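# Move yellow sponge from low shelf onto bench behind cartons

## Task

Take the yellow sponge off the low shelf and set it on the bench top so that the whole sponge lies in the strip between the bench's row of cartons and the wall. The cartons must stay exactly where they were, neither moved nor rotated. The robot must not tip over or finish leaning. The sponge has to stay put by itself at the end; it does not count if only the robot's grip or contact holds it there.

## Robot and tools

Robot: TidyBot++, a mobile base 0.54 m long, 0.50 m wide and 0.38 m high on four powered casters. It has one seven-joint arm with a two-finger gripper. The arm's shoulder sits 0.12 m ahead of the base centre, 0.68 m off the floor. There are two cameras: base_camera (fixed on the base, 644x364 pinhole) and wrist_camera (fisheye, 644x476, looking along the hand).

Frames: the base frame has its origin on the floor below the base centre, x forward, y left, z up. hand_pose is reported in this frame and marks the point midway between the finger pads; its z axis runs out along the fingers and its y axis is the closing direction. The odometry frame is where the base frame was when the scene began. base_odometry heading is positive to the left, in the range -3.142 to 3.142; it counts wheel turns, so slip looks like travel and drift of a few cm and degrees builds up. base_tilt is in degrees, with forward and right positive.

execute_actions: arguments are "actions", a list holding one action or none, and optional "cameras" (list of "base_camera", "wrist_camera" or "all"; omitted or null means all, [] means none). An empty list only returns state and images. An action may contain:
- "base": exactly one relative move from where the base last reported itself: {"translate_m": d} forward positive, -2 to 2 m; {"strafe_m": d} left positive, -2 to 2 m; {"rotate_rad": d} counter-clockwise from above positive, -6.3 to 6.3 rad. A base move needing over 8.667 s at its top speed is refused.
- "joints": absolute targets by name, in radians: joint_1_rad (whole arm about vertical, any angle; positive is clockwise from above, opposite to rotate_rad), joint_2_rad shoulder -2.249 to 2.249, joint_3_rad any angle, joint_4_rad elbow -2.579 to 2.579, joint_5_rad any angle, joint_6_rad wrist -2.099 to 2.099, joint_7_rad any angle (hand pointing down: positive is counter-clockwise from above; at 1.57 the fingers open toward the robot's left and right). gripper_pos is absolute, 0 (open, about 85 mm gap) to 1 (shut); gap is roughly 85 x (1 - gripper_pos) mm. Any-angle joints take the short way, so turn in steps below half a turn.
- "speeds": caps for this action only: translate_m and strafe_m 0.05 to 0.5 m/s, rotate_rad 0.1 to 1.57 rad/s (the maxima are defaults).
Omitted joints or base may keep pushing toward earlier targets. Unknown keys or out-of-range values refuse the whole call, and nothing moves.

Arm geometry: upper arm 0.42 m, forearm 0.31 m, hand 0.31 m. With joint_1_rad 0, joint_3_rad 3.14 and joint_5_rad 0 the arm stays in the base's x-z plane; segment tilt from vertical (forward positive) is joint_2 for the upper arm, joint_2 - joint_4 for the forearm, joint_2 - joint_4 - joint_6 for the hand. Sum length x sin for reach ahead of the shoulder and length x cos for height above it. A downward-pointing hand reaches about 0.94 m high at most, only near the base. The arm begins folded, hand down, sticking out up to 0.08 m ahead of the base.

wait: "seconds" 0 to 10; commands nothing new and returns state and images. zoom_image: "camera" and "region" [x0, y0, x1, y1] in pixels of that camera's latest image, at most 504x504. read_manual: only licence texts. finished_scene: "scene" 1 or 2; ends the scene permanently and reports success, so the goal must already hold.

Result lines: base_status and joint_status give each motion's outcome. "done" for the base only means the wheels turned the commanded amount, even if blocked. "off_target" means it rested away from target and may still push. "contact_stop"/"time_out" mean the old target is dropped and it holds. "joint command not followed" with a "cause:" line means arm targets were withheld (often self-collision); such targets may retry on later actions. on_its_own lists things that moved uncommanded. motor_effort is percent of maximum, with the peak in brackets; it is noisy and biased. Gripper at 1 reading "done" means empty hand; "off_target" means something is held. ARM HIT means a hard hit on the base or on the arm itself. TORQUE FAULT freezes the arm and gripper for 10 s and skips the rest of the call. MOTOR HOT warns of heat from holding loads; OVER-TEMPERATURE FAULT means the arm sags, and joints show "limit_stop_at_motor_heat" (resend the target). A stop in one call cancels later motion calls in the same reply.

Accuracy: friction leaves joints slightly short; correct by sending last command + (desired - read). hand_pose may be 1-2 cm off, so trust images. A held load makes the arm sag; do not resend read angles while loaded.

Avoid: dropping or slamming the sponge, knocking the cartons, driving while the arm is caught on something above about 0.8 m (tip-over risk), pushing hard sideways with a raised hand, and driving the arm into the bench or base. The robot holds its last command while you think, and loose objects may occasionally get a brief nudge.

Each tool is called after "Emit:" in YAML: its name, and indented under it one key for each argument.

## Session

Emit:
execute_actions:
  actions: []

Scene clock: 0.00 s.
base_odometry: x=+0.000 y=+0.000 heading=+0.000 (m, m, rad; odometry frame)
base_tilt: forward=-0.1 right=+0.7 (deg)
base_status: not commanded
joint_positions: joint_1_rad=+0.002 joint_2_rad=-0.373 joint_3_rad=+3.119 joint_4_rad=-2.512 joint_5_rad=+0.056 joint_6_rad=-0.814 joint_7_rad=+1.608 gripper_pos=+0.000
joint_status: not commanded
motor_effort: joint_1_rad=+0 joint_2_rad=-1 joint_3_rad=+0 joint_4_rad=+13 joint_5_rad=+1 joint_6_rad=+2 joint_7_rad=+0 (%)
hand_pose: x=+0.2890 y=-0.0086 z=+0.5989 quat_wxyz=(+0.027, +0.994, +0.045, +0.094) (m; base frame)
pictures: base_camera, wrist_camera
Images, in order (width x height): base_camera 644x364, wrist_camera 644x476.

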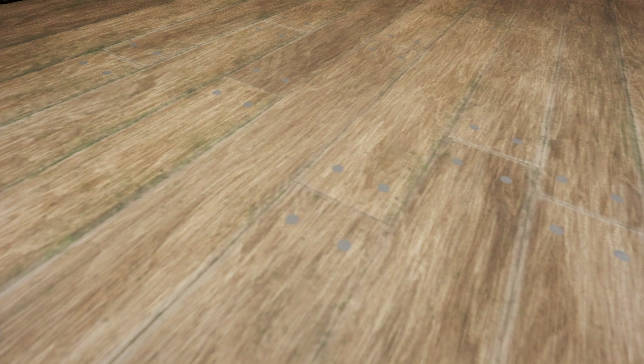

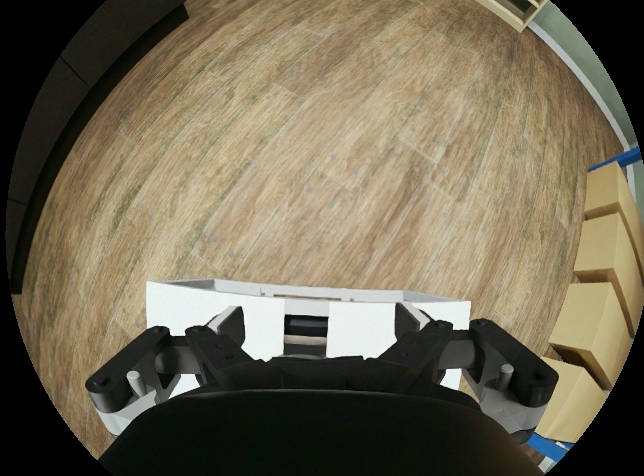

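Emit:
execute_actions:
  actions:
    - {"joints":{"joint_6_rad":0.35}}
  cameras: ["wrist_camera"]

Emit:
execute_actions:
  actions:
    - {"base":{"rotate_rad":-1.2}}

Scene clock: 7.87 s.
base_odometry: x=+0.000 y=+0.000 heading=+0.000 (m, m, rad; odometry frame)
base_tilt: forward=-0.1 right=+0.7 (deg)
base_status: not commanded
joint_positions: joint_1_rad=+0.002 joint_2_rad=-0.373 joint_3_rad=+3.119 joint_4_rad=-2.512 joint_5_rad=+0.056 joint_6_rad=+0.333 joint_7_rad=+1.608 gripper_pos=+0.000
joint_status: all done
motor_effort: joint_1_rad=+0(0) joint_2_rad=-5(5) joint_3_rad=+0(0) joint_4_rad=+17(18) joint_5_rad=+1(1) joint_6_rad=+8(7) joint_7_rad=+0(0) (%)
hand_pose: x=+0.5327 y=+0.0162 z=+0.8315 quat_wxyz=(+0.018, +0.784, +0.051, +0.619) (m; base frame)
pictures: wrist_camera
Images, in order (width x height): wrist_camera 644x476.

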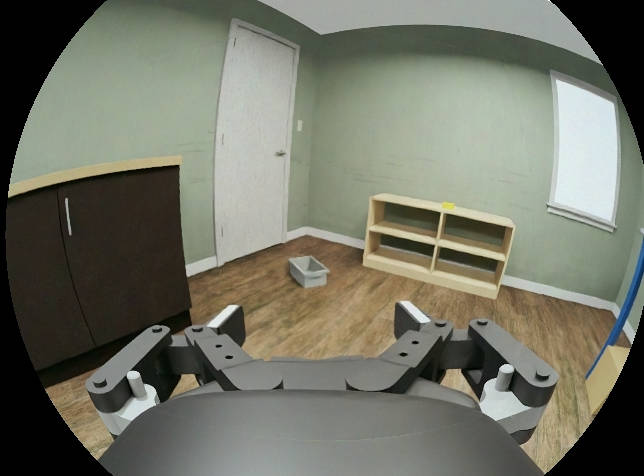

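Scene clock: 9.90 s.
base_odometry: x=+0.000 y=+0.000 heading=-1.199 (m, m, rad; odometry frame)
base_tilt: forward=-0.1 right=+0.7 (deg)
base_status: done
joint_positions: joint_1_rad=+0.002 joint_2_rad=-0.373 joint_3_rad=+3.119 joint_4_rad=-2.512 joint_5_rad=+0.056 joint_6_rad=+0.333 joint_7_rad=+1.608 gripper_pos=+0.000
joint_status: not commanded
motor_effort: joint_1_rad=+0(1) joint_2_rad=-4(6) joint_3_rad=+0(2) joint_4_rad=+17(17) joint_5_rad=+1(0) joint_6_rad=+8(8) joint_7_rad=+0(0) (%)
hand_pose: x=+0.5327 y=+0.0162 z=+0.8315 quat_wxyz=(+0.018, +0.784, +0.051, +0.619) (m; base frame)
pictures: base_camera, wrist_camera
Images, in order (width x height): base_camera 644x364, wrist_camera 644x476.

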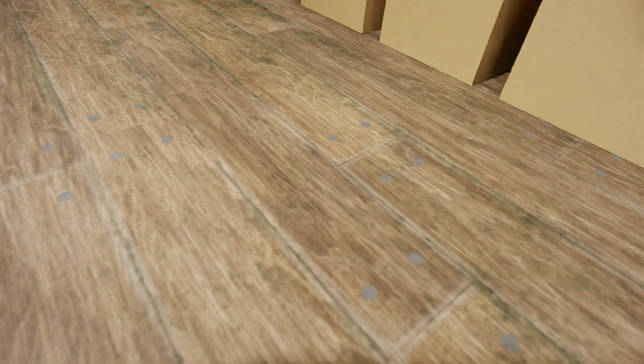

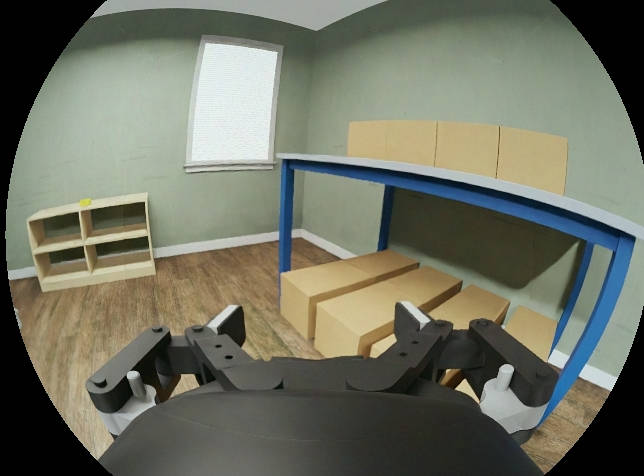

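Emit:
execute_actions:
  actions:
    - {"base":{"rotate_rad":0.59}}
  cameras: []

Emit:
execute_actions:
  actions:
    - {"base":{"strafe_m":0.5}}
  cameras: []

Emit:
execute_actions:
  actions:
    - {"base":{"translate_m":1.0}}

Scene clock: 43.67 s.
base_odometry: x=+0.000 y=+0.000 heading=-0.610 (m, m, rad; odometry frame)
base_tilt: forward=-0.1 right=+0.7 (deg)
base_status: done
joint_positions: joint_1_rad=+0.002 joint_2_rad=-0.373 joint_3_rad=+3.119 joint_4_rad=-2.512 joint_5_rad=+0.056 joint_6_rad=+0.333 joint_7_rad=+1.608 gripper_pos=+0.000
joint_status: not commanded
motor_effort: joint_1_rad=+0(1) joint_2_rad=-5(5) joint_3_rad=+0(2) joint_4_rad=+17(17) joint_5_rad=+1(0) joint_6_rad=+8(8) joint_7_rad=+0(0) (%)
hand_pose: x=+0.5327 y=+0.0162 z=+0.8315 quat_wxyz=(+0.018, +0.784, +0.051, +0.619) (m; base frame)
pictures: none
No camera images: the call's "cameras" was empty. Leave "cameras" out to get every camera's image.

Scene clock: 46.03 s.
base_odometry: x=+0.286 y=+0.410 heading=-0.610 (m, m, rad; odometry frame)
base_tilt: forward=-0.1 right=+0.6 (deg)
base_status: done
joint_positions: joint_1_rad=+0.002 joint_2_rad=-0.373 joint_3_rad=+3.119 joint_4_rad=-2.512 joint_5_rad=+0.056 joint_6_rad=+0.333 joint_7_rad=+1.608 gripper_pos=+0.000
joint_status: not commanded
motor_effort: joint_1_rad=+0(1) joint_2_rad=-5(5) joint_3_rad=+0(2) joint_4_rad=+17(17) joint_5_rad=+0(0) joint_6_rad=+8(8) joint_7_rad=+0(0) (%)
hand_pose: x=+0.5327 y=+0.0162 z=+0.8315 quat_wxyz=(+0.018, +0.784, +0.051, +0.619) (m; base frame)
pictures: none
No camera images: the call's "cameras" was empty. Leave "cameras" out to get every camera's image.

Scene clock: 49.40 s.
base_odometry: x=+1.106 y=-0.162 heading=-0.610 (m, m, rad; odometry frame)
base_tilt: forward=-0.1 right=+0.7 (deg)
base_status: done
joint_positions: joint_1_rad=+0.002 joint_2_rad=-0.373 joint_3_rad=+3.119 joint_4_rad=-2.512 joint_5_rad=+0.056 joint_6_rad=+0.333 joint_7_rad=+1.608 gripper_pos=+0.000
joint_status: not commanded
motor_effort: joint_1_rad=+0(1) joint_2_rad=-5(7) joint_3_rad=+0(1) joint_4_rad=+17(18) joint_5_rad=+1(1) joint_6_rad=+8(8) joint_7_rad=+0(0) (%)
hand_pose: x=+0.5327 y=+0.0162 z=+0.8316 quat_wxyz=(+0.018, +0.784, +0.051, +0.619) (m; base frame)
pictures: base_camera, wrist_camera
Images, in order (width x height): base_camera 644x364, wrist_camera 644x476.

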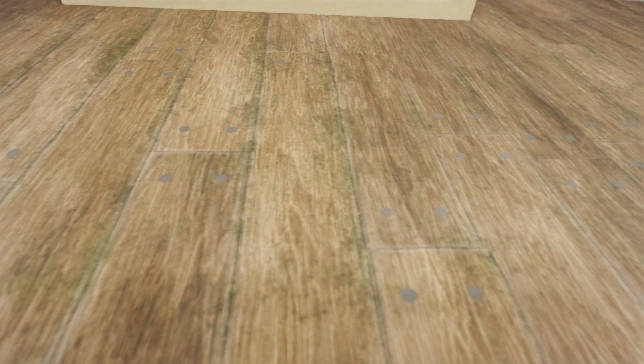

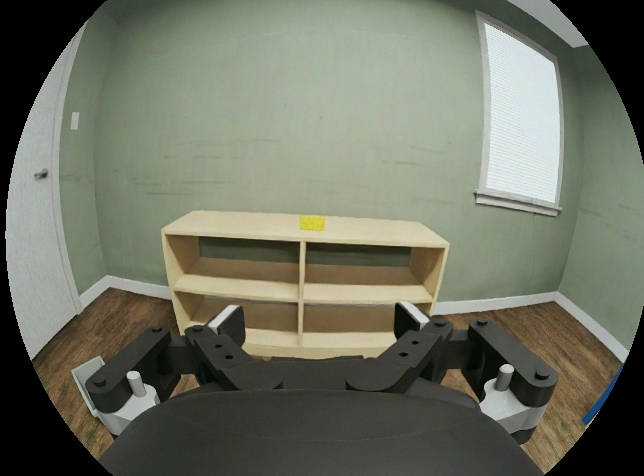

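Emit:
zoom_image:
  camera: "base_camera"
  region: [40, 0, 500, 60]

Emit:
zoom_image:
  camera: "wrist_camera"
  region: [150, 180, 470, 330]

Region (40, 0, 500, 60) of base_camera's 644x364 image, scaled by 1.096; it fills the top 66 rows of this view, and the rest is white.

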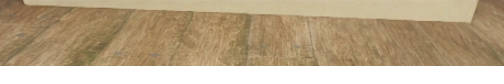

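Region (150, 180, 470, 330) of wrist_camera's 644x476 image, scaled by 1.575; it fills the top 236 rows of this view, and the rest is white.

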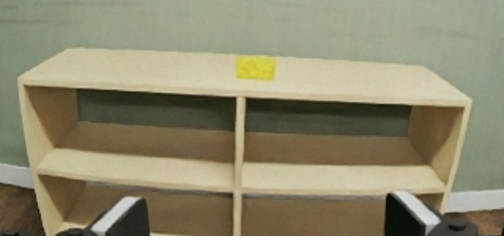

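Emit:
execute_actions:
  actions:
    - {"base":{"translate_m":0.6},"joints":{"joint_1_rad":0,"joint_2_rad":0.334,"joint_3_rad":3.14,"joint_4_rad":-0.897,"joint_5_rad":0,"joint_6_rad":-1.91,"joint_7_rad":1.57}}

Scene clock: 78.87 s.
base_odometry: x=+1.598 y=-0.506 heading=-0.609 (m, m, rad; odometry frame)
base_tilt: forward=-0.1 right=+0.7 (deg)
base_status: done
joint_positions: joint_1_rad=+0.002 joint_2_rad=+0.315 joint_3_rad=+3.120 joint_4_rad=-0.919 joint_5_rad=+0.027 joint_6_rad=-1.874 joint_7_rad=+1.606 gripper_pos=+0.000
joint_status: all done
motor_effort: joint_1_rad=+0(1) joint_2_rad=-26(27) joint_3_rad=+0(2) joint_4_rad=+14(19) joint_5_rad=+1(1) joint_6_rad=+0(8) joint_7_rad=+0(0) (%)
hand_pose: x=+0.5564 y=-0.0001 z=+0.8748 quat_wxyz=(+0.010, +1.000, +0.022, +0.017) (m; base frame)
pictures: base_camera, wrist_camera
Images, in order (width x height): base_camera 644x364, wrist_camera 644x476.

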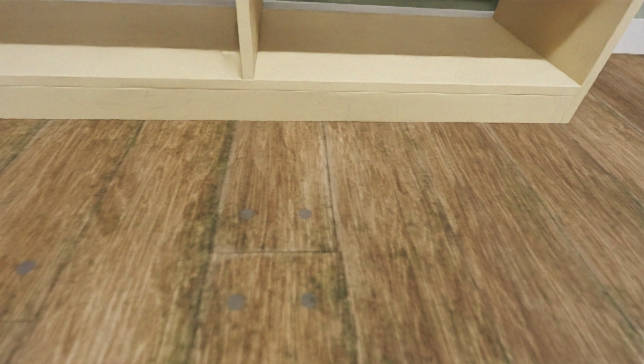

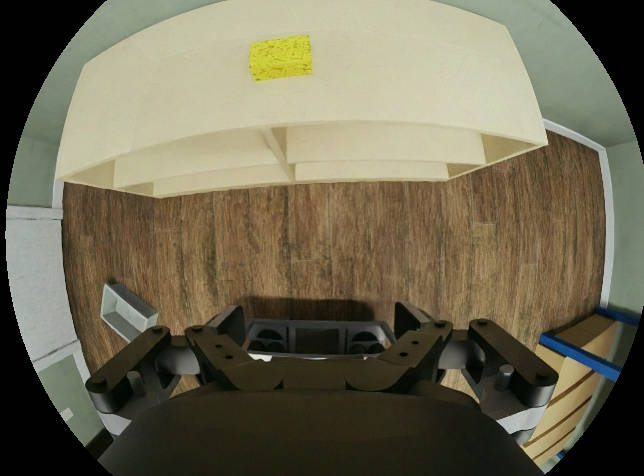

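Emit:
execute_actions:
  actions:
    - {"base":{"translate_m":0.33},"joints":{"joint_7_rad":1.57}}
  cameras: []

Emit:
execute_actions:
  actions:
    - {"base":{"strafe_m":0.08}}

Scene clock: 97.20 s.
base_odometry: x=+1.869 y=-0.694 heading=-0.609 (m, m, rad; odometry frame)
base_tilt: forward=+0.0 right=+0.7 (deg)
base_status: done
joint_positions: joint_1_rad=+0.002 joint_2_rad=+0.334 joint_3_rad=+3.121 joint_4_rad=-0.918 joint_5_rad=+0.027 joint_6_rad=-1.875 joint_7_rad=+1.606 gripper_pos=+0.000
joint_status: all done
motor_effort: joint_1_rad=+0(1) joint_2_rad=-26(29) joint_3_rad=+0(1) joint_4_rad=+14(14) joint_5_rad=+1(1) joint_6_rad=+0(2) joint_7_rad=+0(1) (%)
hand_pose: x=+0.5598 y=-0.0001 z=+0.8669 quat_wxyz=(+0.009, +1.000, +0.022, +0.007) (m; base frame)
pictures: none
No camera images: the call's "cameras" was empty. Leave "cameras" out to get every camera's image.

Scene clock: 98.37 s.
base_odometry: x=+1.915 y=-0.629 heading=-0.609 (m, m, rad; odometry frame)
base_tilt: forward=-0.1 right=+0.7 (deg)
base_status: done
joint_positions: joint_1_rad=-0.002 joint_2_rad=+0.334 joint_3_rad=+3.127 joint_4_rad=-0.918 joint_5_rad=+0.023 joint_6_rad=-1.875 joint_7_rad=+1.606 gripper_pos=+0.000
joint_status: not commanded
motor_effort: joint_1_rad=+0(3) joint_2_rad=-27(27) joint_3_rad=+0(2) joint_4_rad=+14(15) joint_5_rad=+1(2) joint_6_rad=+1(1) joint_7_rad=+0(0) (%)
hand_pose: x=+0.5599 y=+0.0010 z=+0.8668 quat_wxyz=(+0.008, +1.000, +0.022, +0.007) (m; base frame)
pictures: base_camera, wrist_camera
Images, in order (width x height): base_camera 644x364, wrist_camera 644x476.

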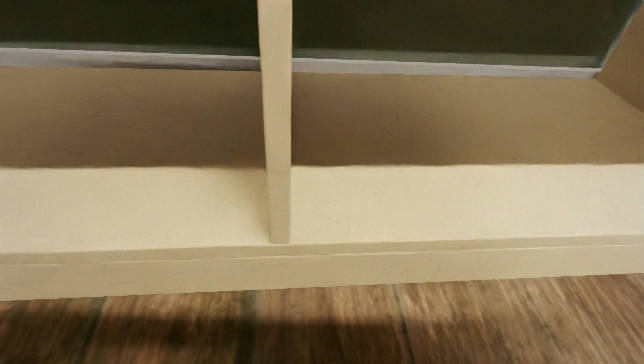

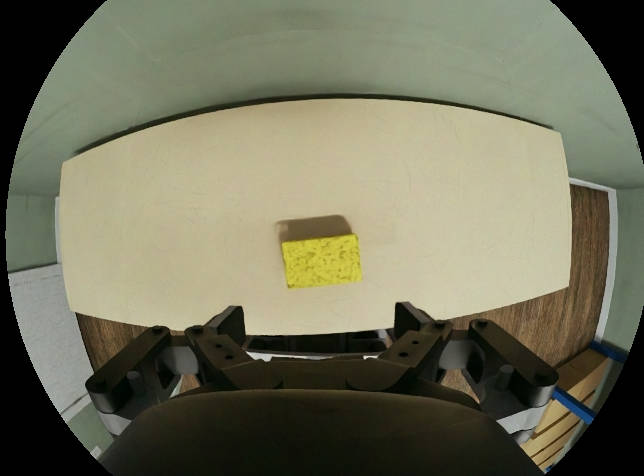

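Emit:
execute_actions:
  actions:
    - {"base":{"translate_m":0.02},"joints":{"joint_7_rad":0.09}}
  cameras: ["wrist_camera"]

Scene clock: 107.43 s.
base_odometry: x=+1.932 y=-0.640 heading=-0.609 (m, m, rad; odometry frame)
base_tilt: forward=-0.1 right=+0.7 (deg)
base_status: done
joint_positions: joint_1_rad=-0.002 joint_2_rad=+0.337 joint_3_rad=+3.127 joint_4_rad=-0.917 joint_5_rad=+0.022 joint_6_rad=-1.875 joint_7_rad=+0.100 gripper_pos=+0.000
joint_status: all done
motor_effort: joint_1_rad=+0(1) joint_2_rad=-26(30) joint_3_rad=+0(2) joint_4_rad=+14(15) joint_5_rad=+1(2) joint_6_rad=+0(1) joint_7_rad=+0(0) (%)
hand_pose: x=+0.5605 y=+0.0010 z=+0.8654 quat_wxyz=(+0.002, +0.745, -0.667, +0.010) (m; base frame)
pictures: wrist_camera
Images, in order (width x height): wrist_camera 644x476.

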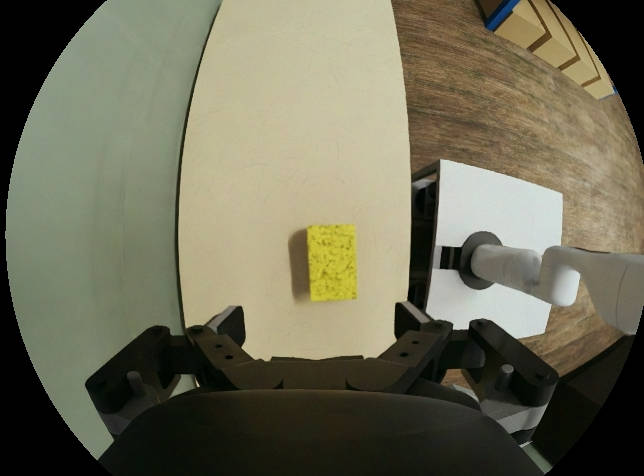

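Emit:
execute_actions:
  actions:
    - {"base":{"translate_m":-0.015},"joints":{"joint_2_rad":0.333,"joint_4_rad":-1.445,"joint_6_rad":-1.385}}
  cameras: ["wrist_camera"]

Scene clock: 115.80 s.
base_odometry: x=+1.919 y=-0.632 heading=-0.609 (m, m, rad; odometry frame)
base_tilt: forward=-0.1 right=+0.7 (deg)
base_status: done
joint_positions: joint_1_rad=-0.002 joint_2_rad=+0.329 joint_3_rad=+3.127 joint_4_rad=-1.424 joint_5_rad=+0.022 joint_6_rad=-1.423 joint_7_rad=+0.100 gripper_pos=+0.000
joint_status: all done
motor_effort: joint_1_rad=+0(2) joint_2_rad=-27(30) joint_3_rad=-1(1) joint_4_rad=+14(15) joint_5_rad=+1(2) joint_6_rad=+0(1) joint_7_rad=+0(0) (%)
hand_pose: x=+0.5534 y=+0.0014 z=+0.7122 quat_wxyz=(+0.018, +0.748, -0.663, -0.007) (m; base frame)
pictures: wrist_camera
Images, in order (width x height): wrist_camera 644x476.

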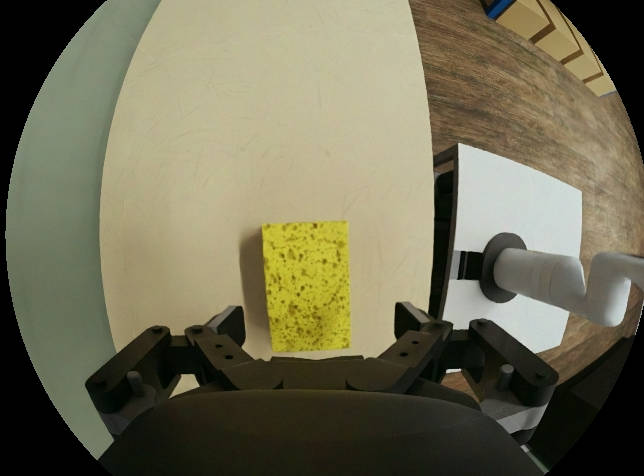

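Emit:
execute_actions:
  actions:
    - {"joints":{"joint_2_rad":0.385,"joint_4_rad":-1.587,"joint_6_rad":-1.155}}
  cameras: ["wrist_camera"]

Scene clock: 125.90 s.
base_odometry: x=+1.919 y=-0.632 heading=-0.609 (m, m, rad; odometry frame)
base_tilt: forward=+0.0 right=+0.7 (deg)
base_status: not commanded
joint_positions: joint_1_rad=-0.002 joint_2_rad=+0.380 joint_3_rad=+3.127 joint_4_rad=-1.569 joint_5_rad=+0.022 joint_6_rad=-1.191 joint_7_rad=+0.100 gripper_pos=+0.000
joint_status: all done
motor_effort: joint_1_rad=+0(0) joint_2_rad=-28(29) joint_3_rad=-1(1) joint_4_rad=+14(14) joint_5_rad=+1(1) joint_6_rad=+0(1) joint_7_rad=+0(0) (%)
hand_pose: x=+0.5677 y=+0.0023 z=+0.6454 quat_wxyz=(+0.005, +0.750, -0.662, +0.006) (m; base frame)
pictures: wrist_camera
Images, in order (width x height): wrist_camera 644x476.

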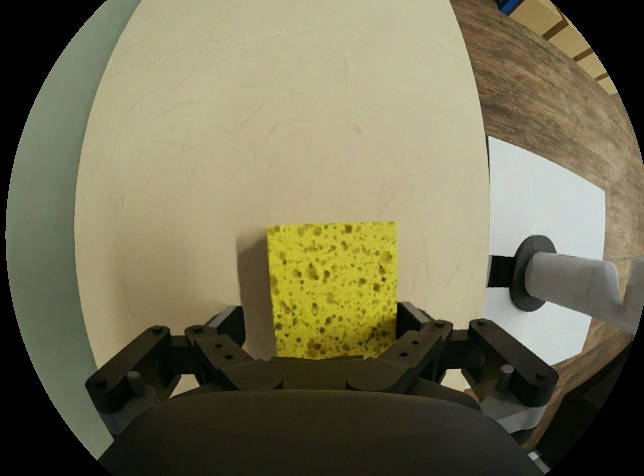

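Emit:
execute_actions:
  actions:
    - {"base":{"translate_m":-0.012},"speeds":{"translate_m":0.05}}
  cameras: ["wrist_camera"]

Scene clock: 129.40 s.
base_odometry: x=+1.910 y=-0.625 heading=-0.609 (m, m, rad; odometry frame)
base_tilt: forward=-0.1 right=+0.7 (deg)
base_status: done
joint_positions: joint_1_rad=-0.002 joint_2_rad=+0.380 joint_3_rad=+3.127 joint_4_rad=-1.569 joint_5_rad=+0.022 joint_6_rad=-1.190 joint_7_rad=+0.100 gripper_pos=+0.000
joint_status: not commanded
motor_effort: joint_1_rad=-1(0) joint_2_rad=-28(30) joint_3_rad=-1(1) joint_4_rad=+14(15) joint_5_rad=+1(1) joint_6_rad=+0(0) joint_7_rad=+0(0) (%)
hand_pose: x=+0.5677 y=+0.0023 z=+0.6452 quat_wxyz=(+0.005, +0.750, -0.662, +0.006) (m; base frame)
pictures: wrist_camera
Images, in order (width x height): wrist_camera 644x476.

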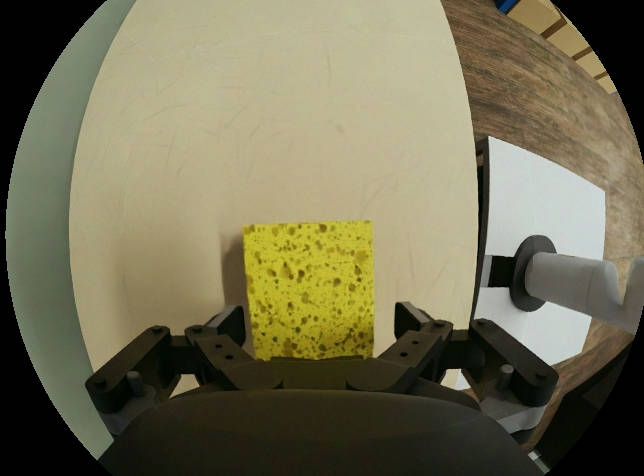

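Emit:
execute_actions:
  actions:
    - {"joints":{"joint_2_rad":0.405,"joint_4_rad":-1.607,"joint_6_rad":-1.115}}
  cameras: ["wrist_camera"]

Emit:
execute_actions:
  actions:
    - {"joints":{"gripper_pos":1}}
  cameras: ["wrist_camera"]

Scene clock: 135.40 s.
base_odometry: x=+1.910 y=-0.625 heading=-0.609 (m, m, rad; odometry frame)
base_tilt: forward=-0.1 right=+0.7 (deg)
base_status: not commanded
joint_positions: joint_1_rad=-0.002 joint_2_rad=+0.393 joint_3_rad=+3.127 joint_4_rad=-1.586 joint_5_rad=+0.022 joint_6_rad=-1.151 joint_7_rad=+0.100 gripper_pos=+0.000
joint_status: all done
motor_effort: joint_1_rad=+0(0) joint_2_rad=-29(29) joint_3_rad=-1(1) joint_4_rad=+14(15) joint_5_rad=+1(1) joint_6_rad=+0(0) joint_7_rad=+1(0) (%)
hand_pose: x=+0.5719 y=+0.0025 z=+0.6343 quat_wxyz=(+0.002, +0.750, -0.662, +0.009) (m; base frame)
pictures: wrist_camera
Images, in order (width x height): wrist_camera 644x476.

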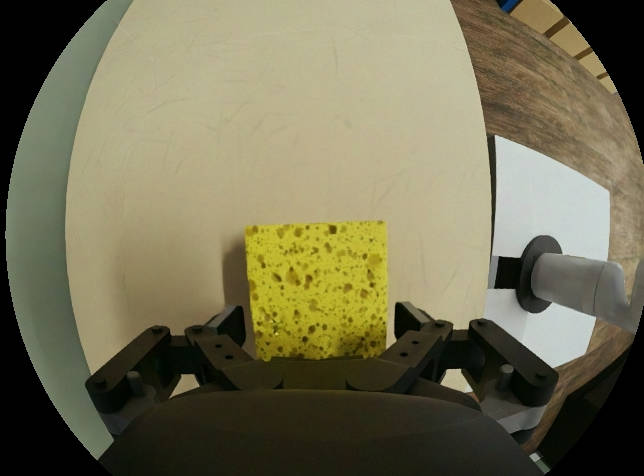

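Scene clock: 136.60 s.
base_odometry: x=+1.910 y=-0.625 heading=-0.609 (m, m, rad; odometry frame)
base_tilt: forward=-0.1 right=+0.7 (deg)
base_status: not commanded
joint_positions: joint_1_rad=-0.002 joint_2_rad=+0.388 joint_3_rad=+3.127 joint_4_rad=-1.588 joint_5_rad=+0.022 joint_6_rad=-1.150 joint_7_rad=+0.100 gripper_pos=+0.397
joint_status: gripper_pos off_target (ended at +0.397, target +1.000)
motor_effort: joint_1_rad=+0(0) joint_2_rad=-28(29) joint_3_rad=-1(1) joint_4_rad=+14(14) joint_5_rad=+1(1) joint_6_rad=+1(2) joint_7_rad=+0(0) (%)
hand_pose: x=+0.5717 y=+0.0025 z=+0.6362 quat_wxyz=(+0.000, +0.750, -0.662, +0.011) (m; base frame)
pictures: wrist_camera
Images, in order (width x height): wrist_camera 644x476.

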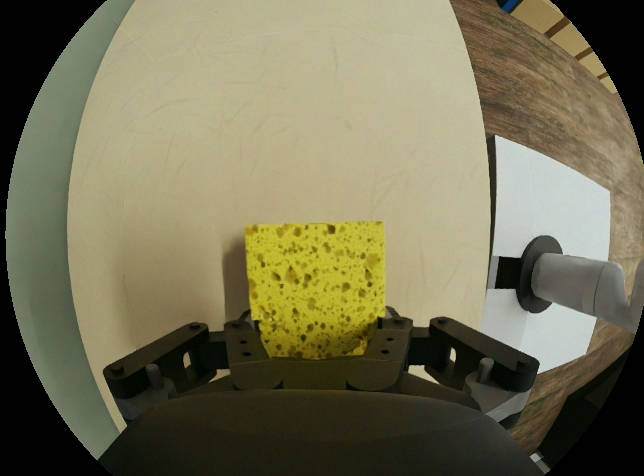

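Emit:
execute_actions:
  actions:
    - {"joints":{"joint_2_rad":0.30,"joint_4_rad":-1.2,"joint_6_rad":-1.6}}
  cameras: ["wrist_camera"]

Scene clock: 141.37 s.
base_odometry: x=+1.910 y=-0.625 heading=-0.609 (m, m, rad; odometry frame)
base_tilt: forward=-0.1 right=+0.7 (deg)
base_status: not commanded
joint_positions: joint_1_rad=-0.002 joint_2_rad=+0.307 joint_3_rad=+3.127 joint_4_rad=-1.220 joint_5_rad=+0.022 joint_6_rad=-1.564 joint_7_rad=+0.100 gripper_pos=+0.397
joint_status: all done
motor_effort: joint_1_rad=+0(0) joint_2_rad=-27(32) joint_3_rad=+0(1) joint_4_rad=+16(15) joint_5_rad=+1(1) joint_6_rad=+1(2) joint_7_rad=+0(0) (%)
hand_pose: x=+0.5758 y=+0.0014 z=+0.7857 quat_wxyz=(-0.011, +0.746, -0.665, +0.025) (m; base frame)
pictures: wrist_camera
Images, in order (width x height): wrist_camera 644x476.

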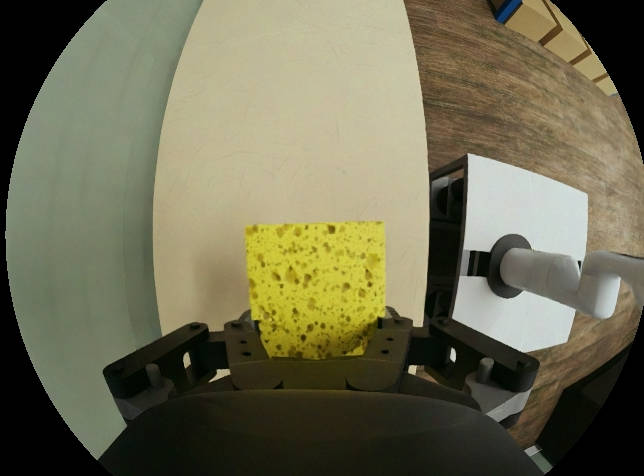

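Emit:
execute_actions:
  actions:
    - {"base":{"translate_m":-0.5}}
  cameras: []

Emit:
execute_actions:
  actions:
    - {"base":{"rotate_rad":-1.57},"joints":{"joint_2_rad":0.0,"joint_4_rad":-0.6,"joint_6_rad":-1.3,"joint_7_rad":1.57}}

Scene clock: 153.70 s.
base_odometry: x=+1.500 y=-0.338 heading=-0.610 (m, m, rad; odometry frame)
base_tilt: forward=-0.1 right=+0.7 (deg)
base_status: done
joint_positions: joint_1_rad=-0.002 joint_2_rad=+0.299 joint_3_rad=+3.127 joint_4_rad=-1.220 joint_5_rad=+0.022 joint_6_rad=-1.566 joint_7_rad=+0.100 gripper_pos=+0.397
joint_status: not commanded
motor_effort: joint_1_rad=+0(0) joint_2_rad=-26(30) joint_3_rad=+0(1) joint_4_rad=+16(16) joint_5_rad=+1(1) joint_6_rad=+1(1) joint_7_rad=+0(0) (%)
hand_pose: x=+0.5744 y=+0.0014 z=+0.7895 quat_wxyz=(-0.012, +0.746, -0.665, +0.027) (m; base frame)
pictures: none
No camera images: the call's "cameras" was empty. Leave "cameras" out to get every camera's image.

Scene clock: 156.03 s.
base_odometry: x=+1.500 y=-0.338 heading=-2.179 (m, m, rad; odometry frame)
base_tilt: forward=-0.1 right=+0.7 (deg)
base_status: done
joint_positions: joint_1_rad=+0.004 joint_2_rad=-0.004 joint_3_rad=+3.140 joint_4_rad=-0.615 joint_5_rad=+0.020 joint_6_rad=-1.336 joint_7_rad=+1.542 gripper_pos=+0.397
joint_status: all done
motor_effort: joint_1_rad=+0(3) joint_2_rad=-14(29) joint_3_rad=+0(4) joint_4_rad=+13(17) joint_5_rad=+1(2) joint_6_rad=+8(7) joint_7_rad=+0(0) (%)
hand_pose: x=+0.5872 y=-0.0057 z=+1.2456 quat_wxyz=(+0.002, +0.827, -0.016, +0.562) (m; base frame)
pictures: base_camera, wrist_camera
Images, in order (width x height): base_camera 644x364, wrist_camera 644x476.

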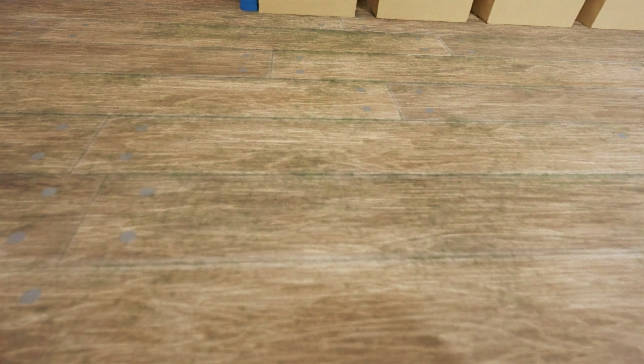

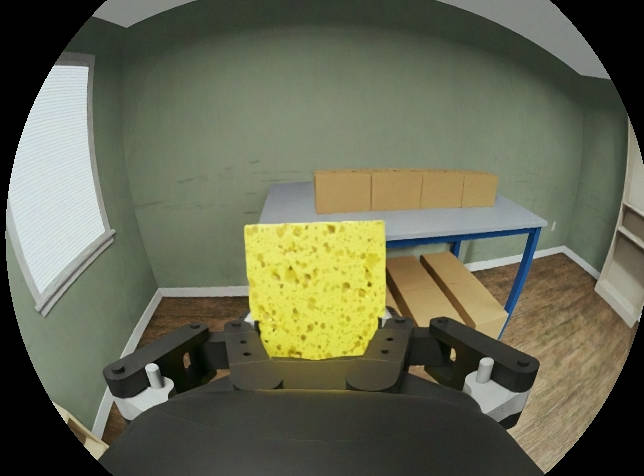

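Emit:
zoom_image:
  camera: "wrist_camera"
  region: [240, 150, 560, 260]

Region (240, 150, 560, 260) of wrist_camera's 644x476 image, scaled by 1.575; it fills the top 173 rows of this view, and the rest is white.

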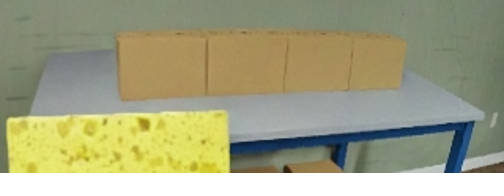

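Emit:
execute_actions:
  actions:
    - {"base":{"translate_m":0.75}}
  cameras: []

Emit:
execute_actions:
  actions:
    - {"base":{"strafe_m":0.5}}

Scene clock: 188.50 s.
base_odometry: x=+1.070 y=-0.953 heading=-2.180 (m, m, rad; odometry frame)
base_tilt: forward=-0.1 right=+0.7 (deg)
base_status: done
joint_positions: joint_1_rad=+0.004 joint_2_rad=+0.003 joint_3_rad=+3.140 joint_4_rad=-0.615 joint_5_rad=+0.020 joint_6_rad=-1.336 joint_7_rad=+1.542 gripper_pos=+0.397
joint_status: not commanded
motor_effort: joint_1_rad=+0(0) joint_2_rad=-14(17) joint_3_rad=+0(0) joint_4_rad=+13(14) joint_5_rad=+1(1) joint_6_rad=+8(8) joint_7_rad=+0(0) (%)
hand_pose: x=+0.5912 y=-0.0057 z=+1.2425 quat_wxyz=(+0.002, +0.829, -0.016, +0.560) (m; base frame)
pictures: none
No camera images: the call's "cameras" was empty. Leave "cameras" out to get every camera's image.

Scene clock: 190.87 s.
base_odometry: x=+1.480 y=-1.240 heading=-2.180 (m, m, rad; odometry frame)
base_tilt: forward=-0.1 right=+0.7 (deg)
base_status: done
joint_positions: joint_1_rad=+0.004 joint_2_rad=+0.003 joint_3_rad=+3.140 joint_4_rad=-0.615 joint_5_rad=+0.019 joint_6_rad=-1.336 joint_7_rad=+1.542 gripper_pos=+0.397
joint_status: not commanded
motor_effort: joint_1_rad=+0(2) joint_2_rad=-14(15) joint_3_rad=+0(3) joint_4_rad=+13(14) joint_5_rad=+1(2) joint_6_rad=+7(7) joint_7_rad=+0(0) (%)
hand_pose: x=+0.5912 y=-0.0051 z=+1.2425 quat_wxyz=(+0.001, +0.829, -0.016, +0.560) (m; base frame)
pictures: base_camera, wrist_camera
Images, in order (width x height): base_camera 644x364, wrist_camera 644x476.

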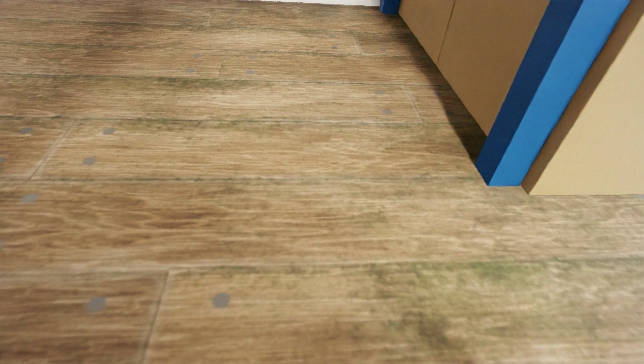

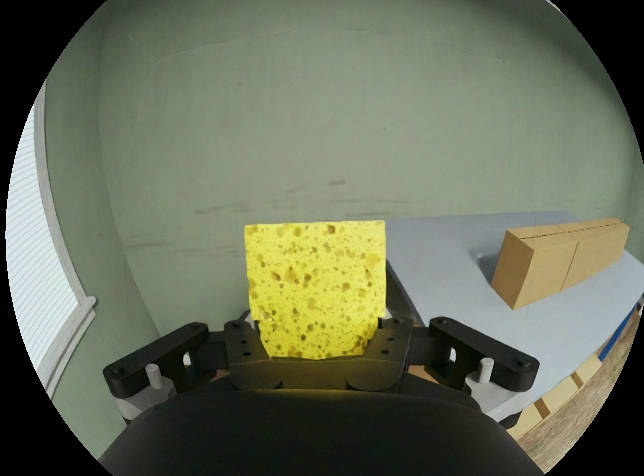

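Emit:
execute_actions:
  actions:
    - {"base":{"strafe_m":0.27},"joints":{"joint_2_rad":-0.3,"joint_4_rad":-0.5,"joint_6_rad":-1.75}}
  cameras: []

Emit:
execute_actions:
  actions:
    - {"base":{"translate_m":0.9}}

Scene clock: 205.93 s.
base_odometry: x=+1.680 y=-1.379 heading=-2.173 (m, m, rad; odometry frame)
base_tilt: forward=-0.1 right=+0.7 (deg)
base_status: strafe_m time_out (by the wheels' count: +0.243 of +0.270)
joint_positions: joint_1_rad=+0.004 joint_2_rad=-0.306 joint_3_rad=+3.139 joint_4_rad=-0.511 joint_5_rad=+0.007 joint_6_rad=-1.719 joint_7_rad=+1.542 gripper_pos=+0.397
joint_status: all done
motor_effort: joint_1_rad=+0(2) joint_2_rad=+4(16) joint_3_rad=+0(13) joint_4_rad=+8(14) joint_5_rad=+1(8) joint_6_rad=+8(9) joint_7_rad=+0(0) (%)
hand_pose: x=+0.3486 y=-0.0007 z=+1.2829 quat_wxyz=(-0.005, +0.820, -0.015, +0.572) (m; base frame)
pictures: none
No camera images: the call's "cameras" was empty. Leave "cameras" out to get every camera's image.

not run: a stop came earlier in this reply.

Emit:
execute_actions:
  actions:
    - {"base":{"translate_m":0.15},"speeds":{"translate_m":0.2}}

Scene clock: 208.73 s.
base_odometry: x=+1.595 y=-1.503 heading=-2.173 (m, m, rad; odometry frame)
base_tilt: forward=-0.1 right=+0.7 (deg)
base_status: done
joint_positions: joint_1_rad=+0.004 joint_2_rad=-0.298 joint_3_rad=+3.139 joint_4_rad=-0.511 joint_5_rad=+0.007 joint_6_rad=-1.719 joint_7_rad=+1.542 gripper_pos=+0.397
joint_status: not commanded
motor_effort: joint_1_rad=+0(0) joint_2_rad=+2(7) joint_3_rad=+0(0) joint_4_rad=+8(9) joint_5_rad=+1(1) joint_6_rad=+8(8) joint_7_rad=+0(0) (%)
hand_pose: x=+0.3531 y=-0.0007 z=+1.2812 quat_wxyz=(-0.005, +0.823, -0.015, +0.568) (m; base frame)
pictures: base_camera, wrist_camera
Images, in order (width x height): base_camera 644x364, wrist_camera 644x476.

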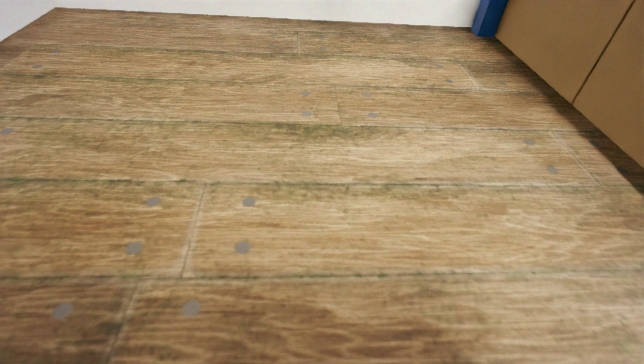

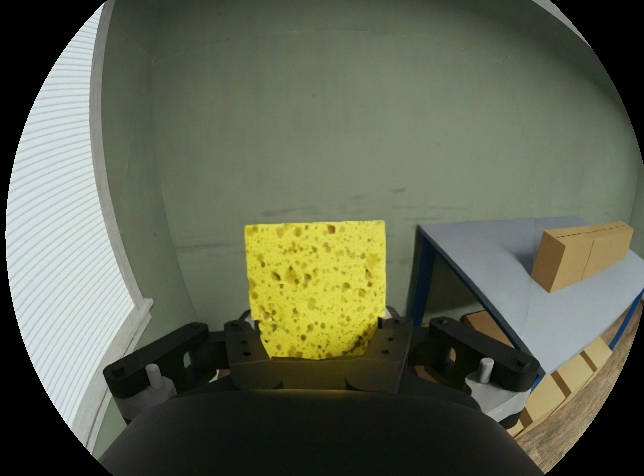

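Emit:
execute_actions:
  actions:
    - {"base":{"translate_m":0.85}}
  cameras: ["base_camera"]

Emit:
execute_actions:
  actions:
    - {"base":{"rotate_rad":-1.575},"speeds":{"rotate_rad":0.8}}

Scene clock: 216.83 s.
base_odometry: x=+1.113 y=-2.204 heading=-2.173 (m, m, rad; odometry frame)
base_tilt: forward=-0.1 right=+0.7 (deg)
base_status: done
joint_positions: joint_1_rad=+0.004 joint_2_rad=-0.296 joint_3_rad=+3.139 joint_4_rad=-0.511 joint_5_rad=+0.007 joint_6_rad=-1.719 joint_7_rad=+1.542 gripper_pos=+0.397
joint_status: not commanded
motor_effort: joint_1_rad=+0(0) joint_2_rad=+3(6) joint_3_rad=+0(1) joint_4_rad=+8(9) joint_5_rad=+1(0) joint_6_rad=+8(8) joint_7_rad=+0(0) (%)
hand_pose: x=+0.3540 y=-0.0007 z=+1.2808 quat_wxyz=(-0.005, +0.823, -0.015, +0.568) (m; base frame)
pictures: base_camera
Images, in order (width x height): base_camera 644x364.

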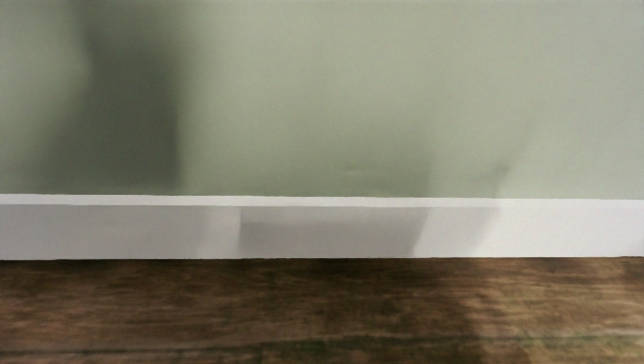

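Scene clock: 219.60 s.
base_odometry: x=+1.113 y=-2.204 heading=+2.536 (m, m, rad; odometry frame)
base_tilt: forward=-0.1 right=+0.7 (deg)
base_status: done
joint_positions: joint_1_rad=+0.004 joint_2_rad=-0.296 joint_3_rad=+3.139 joint_4_rad=-0.511 joint_5_rad=+0.007 joint_6_rad=-1.719 joint_7_rad=+1.542 gripper_pos=+0.397
joint_status: not commanded
motor_effort: joint_1_rad=+0(0) joint_2_rad=+2(2) joint_3_rad=+0(2) joint_4_rad=+8(8) joint_5_rad=+1(2) joint_6_rad=+8(8) joint_7_rad=+0(0) (%)
hand_pose: x=+0.3540 y=-0.0007 z=+1.2808 quat_wxyz=(-0.005, +0.823, -0.015, +0.568) (m; base frame)
pictures: base_camera, wrist_camera
Images, in order (width x height): base_camera 644x364, wrist_camera 644x476.

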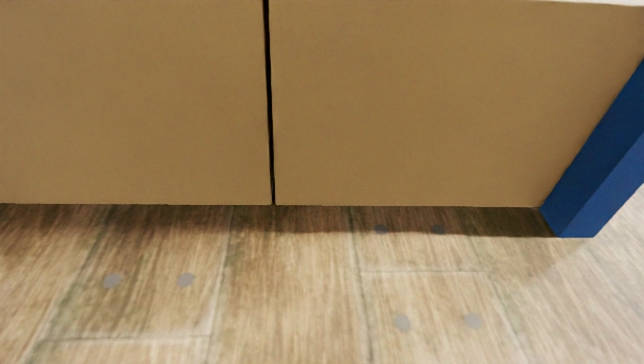

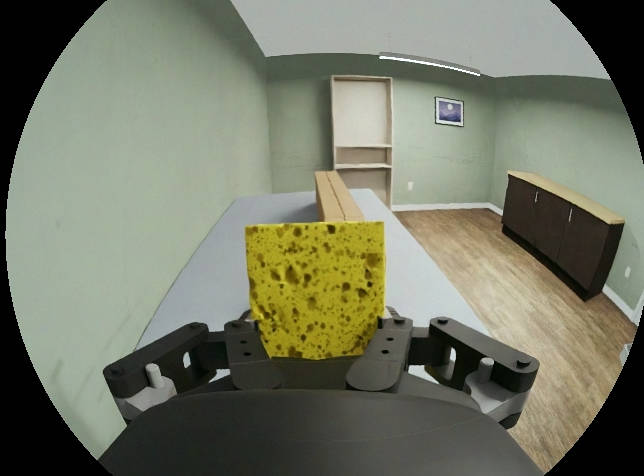

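Emit:
execute_actions:
  actions:
    - {"base":{"strafe_m":0.17},"speeds":{"strafe_m":0.2},"joints":{"joint_1_rad":-0.1,"joint_2_rad":0.254,"joint_4_rad":-0.85,"joint_6_rad":-1.09}}

Scene clock: 248.07 s.
base_odometry: x=+1.016 y=-2.343 heading=+2.535 (m, m, rad; odometry frame)
base_tilt: forward=-0.1 right=+0.7 (deg)
base_status: done
joint_positions: joint_1_rad=-0.084 joint_2_rad=+0.260 joint_3_rad=+3.139 joint_4_rad=-0.842 joint_5_rad=+0.007 joint_6_rad=-1.129 joint_7_rad=+1.542 gripper_pos=+0.397
joint_status: all done
motor_effort: joint_1_rad=+0(2) joint_2_rad=-27(33) joint_3_rad=+0(2) joint_4_rad=+17(21) joint_5_rad=+1(0) joint_6_rad=+7(8) joint_7_rad=+0(0) (%)
hand_pose: x=+0.7512 y=+0.0542 z=+1.0398 quat_wxyz=(-0.022, +0.898, +0.026, +0.439) (m; base frame)
pictures: base_camera, wrist_camera
Images, in order (width x height): base_camera 644x364, wrist_camera 644x476.

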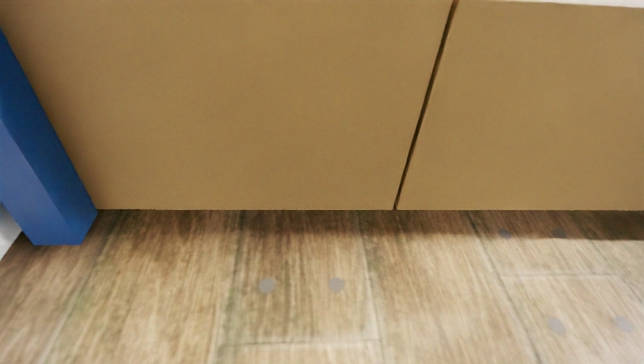

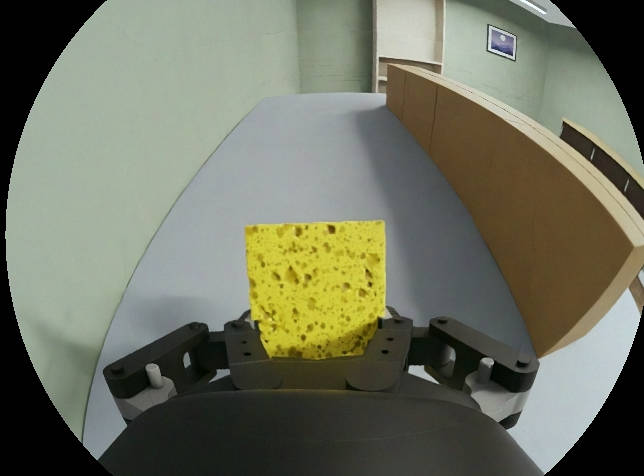

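Emit:
execute_actions:
  actions:
    - {"base":{"translate_m":0.15},"speeds":{"translate_m":0.15}}
  cameras: ["wrist_camera"]

Emit:
execute_actions:
  actions:
    - {"joints":{"joint_2_rad":0.27,"joint_4_rad":-0.98,"joint_6_rad":-1.02}}
  cameras: ["wrist_camera"]

Scene clock: 258.87 s.
base_odometry: x=+0.893 y=-2.258 heading=+2.535 (m, m, rad; odometry frame)
base_tilt: forward=+0.0 right=+0.7 (deg)
base_status: done
joint_positions: joint_1_rad=-0.084 joint_2_rad=+0.258 joint_3_rad=+3.139 joint_4_rad=-0.842 joint_5_rad=+0.007 joint_6_rad=-1.127 joint_7_rad=+1.542 gripper_pos=+0.397
joint_status: not commanded
motor_effort: joint_1_rad=+0(2) joint_2_rad=-27(30) joint_3_rad=+0(1) joint_4_rad=+18(18) joint_5_rad=+0(0) joint_6_rad=+7(7) joint_7_rad=+0(0) (%)
hand_pose: x=+0.7509 y=+0.0542 z=+1.0414 quat_wxyz=(-0.022, +0.897, +0.026, +0.441) (m; base frame)
pictures: wrist_camera
Images, in order (width x height): wrist_camera 644x476.

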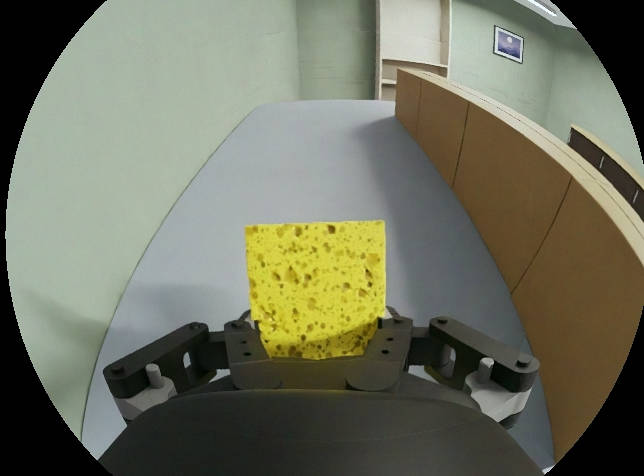

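Scene clock: 259.87 s.
base_odometry: x=+0.893 y=-2.258 heading=+2.535 (m, m, rad; odometry frame)
base_tilt: forward=+0.0 right=+0.7 (deg)
base_status: not commanded
joint_positions: joint_1_rad=-0.084 joint_2_rad=+0.267 joint_3_rad=+3.139 joint_4_rad=-0.964 joint_5_rad=+0.007 joint_6_rad=-1.060 joint_7_rad=+1.542 gripper_pos=+0.397
joint_status: all done
motor_effort: joint_1_rad=+0(0) joint_2_rad=-29(29) joint_3_rad=-1(0) joint_4_rad=+18(18) joint_5_rad=+1(1) joint_6_rad=+7(7) joint_7_rad=+0(0) (%)
hand_pose: x=+0.7579 y=+0.0549 z=+0.9874 quat_wxyz=(-0.021, +0.910, +0.026, +0.412) (m; base frame)
pictures: wrist_camera
Images, in order (width x height): wrist_camera 644x476.

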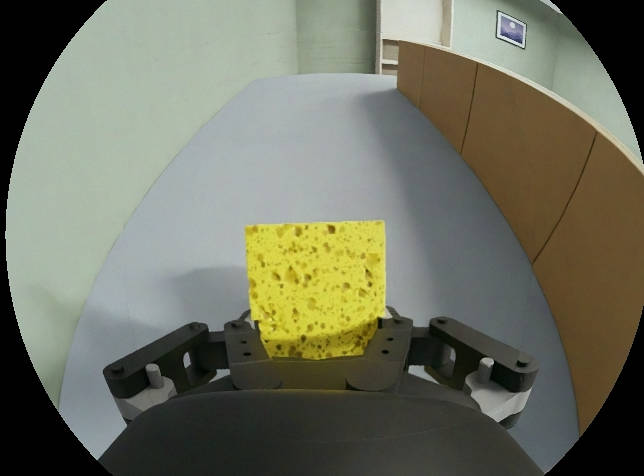

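Emit:
execute_actions:
  actions:
    - {"joints":{"joint_4_rad":-1.035}}
  cameras: ["wrist_camera"]

Scene clock: 264.83 s.
base_odometry: x=+0.893 y=-2.258 heading=+2.535 (m, m, rad; odometry frame)
base_tilt: forward=+0.0 right=+0.7 (deg)
base_status: not commanded
joint_positions: joint_1_rad=-0.084 joint_2_rad=+0.264 joint_3_rad=+3.139 joint_4_rad=-1.009 joint_5_rad=+0.007 joint_6_rad=-1.044 joint_7_rad=+1.542 gripper_pos=+0.397
joint_status: all done
motor_effort: joint_1_rad=+0(0) joint_2_rad=-27(29) joint_3_rad=+0(1) joint_4_rad=+16(19) joint_5_rad=+1(1) joint_6_rad=+5(6) joint_7_rad=+0(0) (%)
hand_pose: x=+0.7556 y=+0.0548 z=+0.9688 quat_wxyz=(-0.020, +0.916, +0.027, +0.400) (m; base frame)
pictures: wrist_camera
Images, in order (width x height): wrist_camera 644x476.

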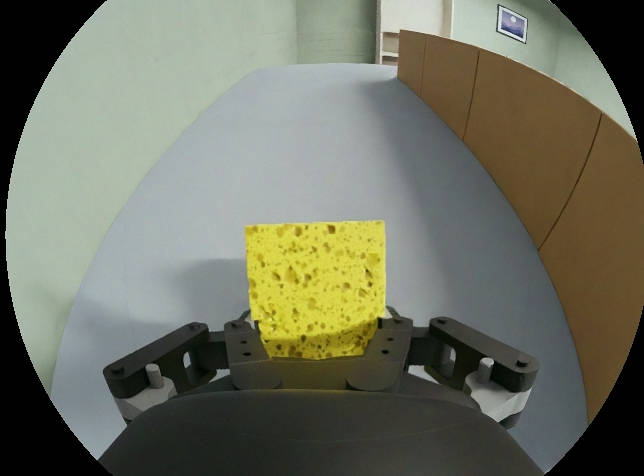

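Emit:
execute_actions:
  actions:
    - {"joints":{"gripper_pos":0.1}}
  cameras: ["wrist_camera"]

Emit:
execute_actions:
  actions:
    - {"joints":{"joint_2_rad":0.1,"joint_4_rad":-0.9,"joint_6_rad":-1.2}}
  cameras: ["wrist_camera"]

Scene clock: 269.70 s.
base_odometry: x=+0.893 y=-2.258 heading=+2.535 (m, m, rad; odometry frame)
base_tilt: forward=-0.1 right=+0.7 (deg)
base_status: not commanded
joint_positions: joint_1_rad=-0.084 joint_2_rad=+0.264 joint_3_rad=+3.139 joint_4_rad=-1.015 joint_5_rad=+0.007 joint_6_rad=-1.044 joint_7_rad=+1.542 gripper_pos=+0.100
joint_status: all done
motor_effort: joint_1_rad=+0(0) joint_2_rad=-28(29) joint_3_rad=+0(0) joint_4_rad=+18(18) joint_5_rad=+1(1) joint_6_rad=+6(7) joint_7_rad=+0(0) (%)
hand_pose: x=+0.7549 y=+0.0547 z=+0.9655 quat_wxyz=(-0.020, +0.917, +0.027, +0.397) (m; base frame)
pictures: wrist_camera
Images, in order (width x height): wrist_camera 644x476.

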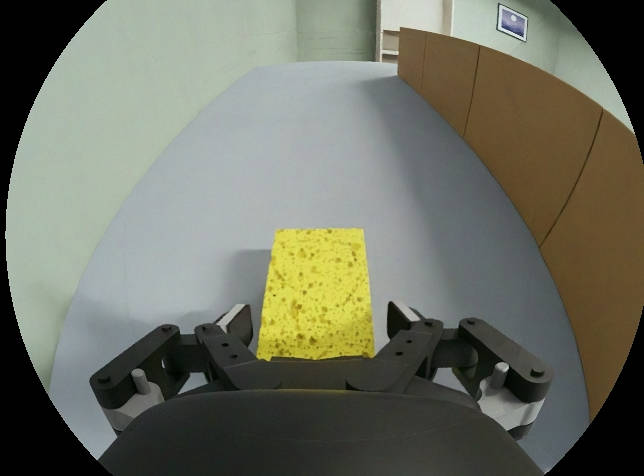

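Scene clock: 271.20 s.
base_odometry: x=+0.893 y=-2.258 heading=+2.535 (m, m, rad; odometry frame)
base_tilt: forward=-0.1 right=+0.7 (deg)
base_status: not commanded
joint_positions: joint_1_rad=-0.084 joint_2_rad=+0.093 joint_3_rad=+3.139 joint_4_rad=-0.911 joint_5_rad=+0.007 joint_6_rad=-1.161 joint_7_rad=+1.542 gripper_pos=+0.100
joint_status: all done
motor_effort: joint_1_rad=+0(0) joint_2_rad=-21(32) joint_3_rad=+0(0) joint_4_rad=+17(20) joint_5_rad=+1(1) joint_6_rad=+7(6) joint_7_rad=+0(0) (%)
hand_pose: x=+0.6792 y=+0.0481 z=+1.0951 quat_wxyz=(-0.024, +0.883, +0.025, +0.468) (m; base frame)
pictures: wrist_camera
Images, in order (width x height): wrist_camera 644x476.

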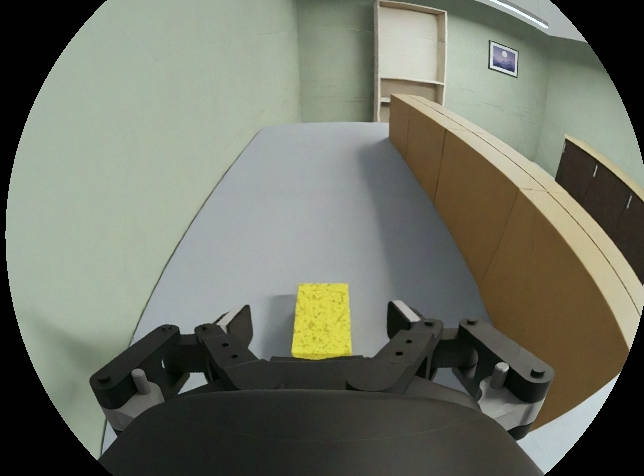

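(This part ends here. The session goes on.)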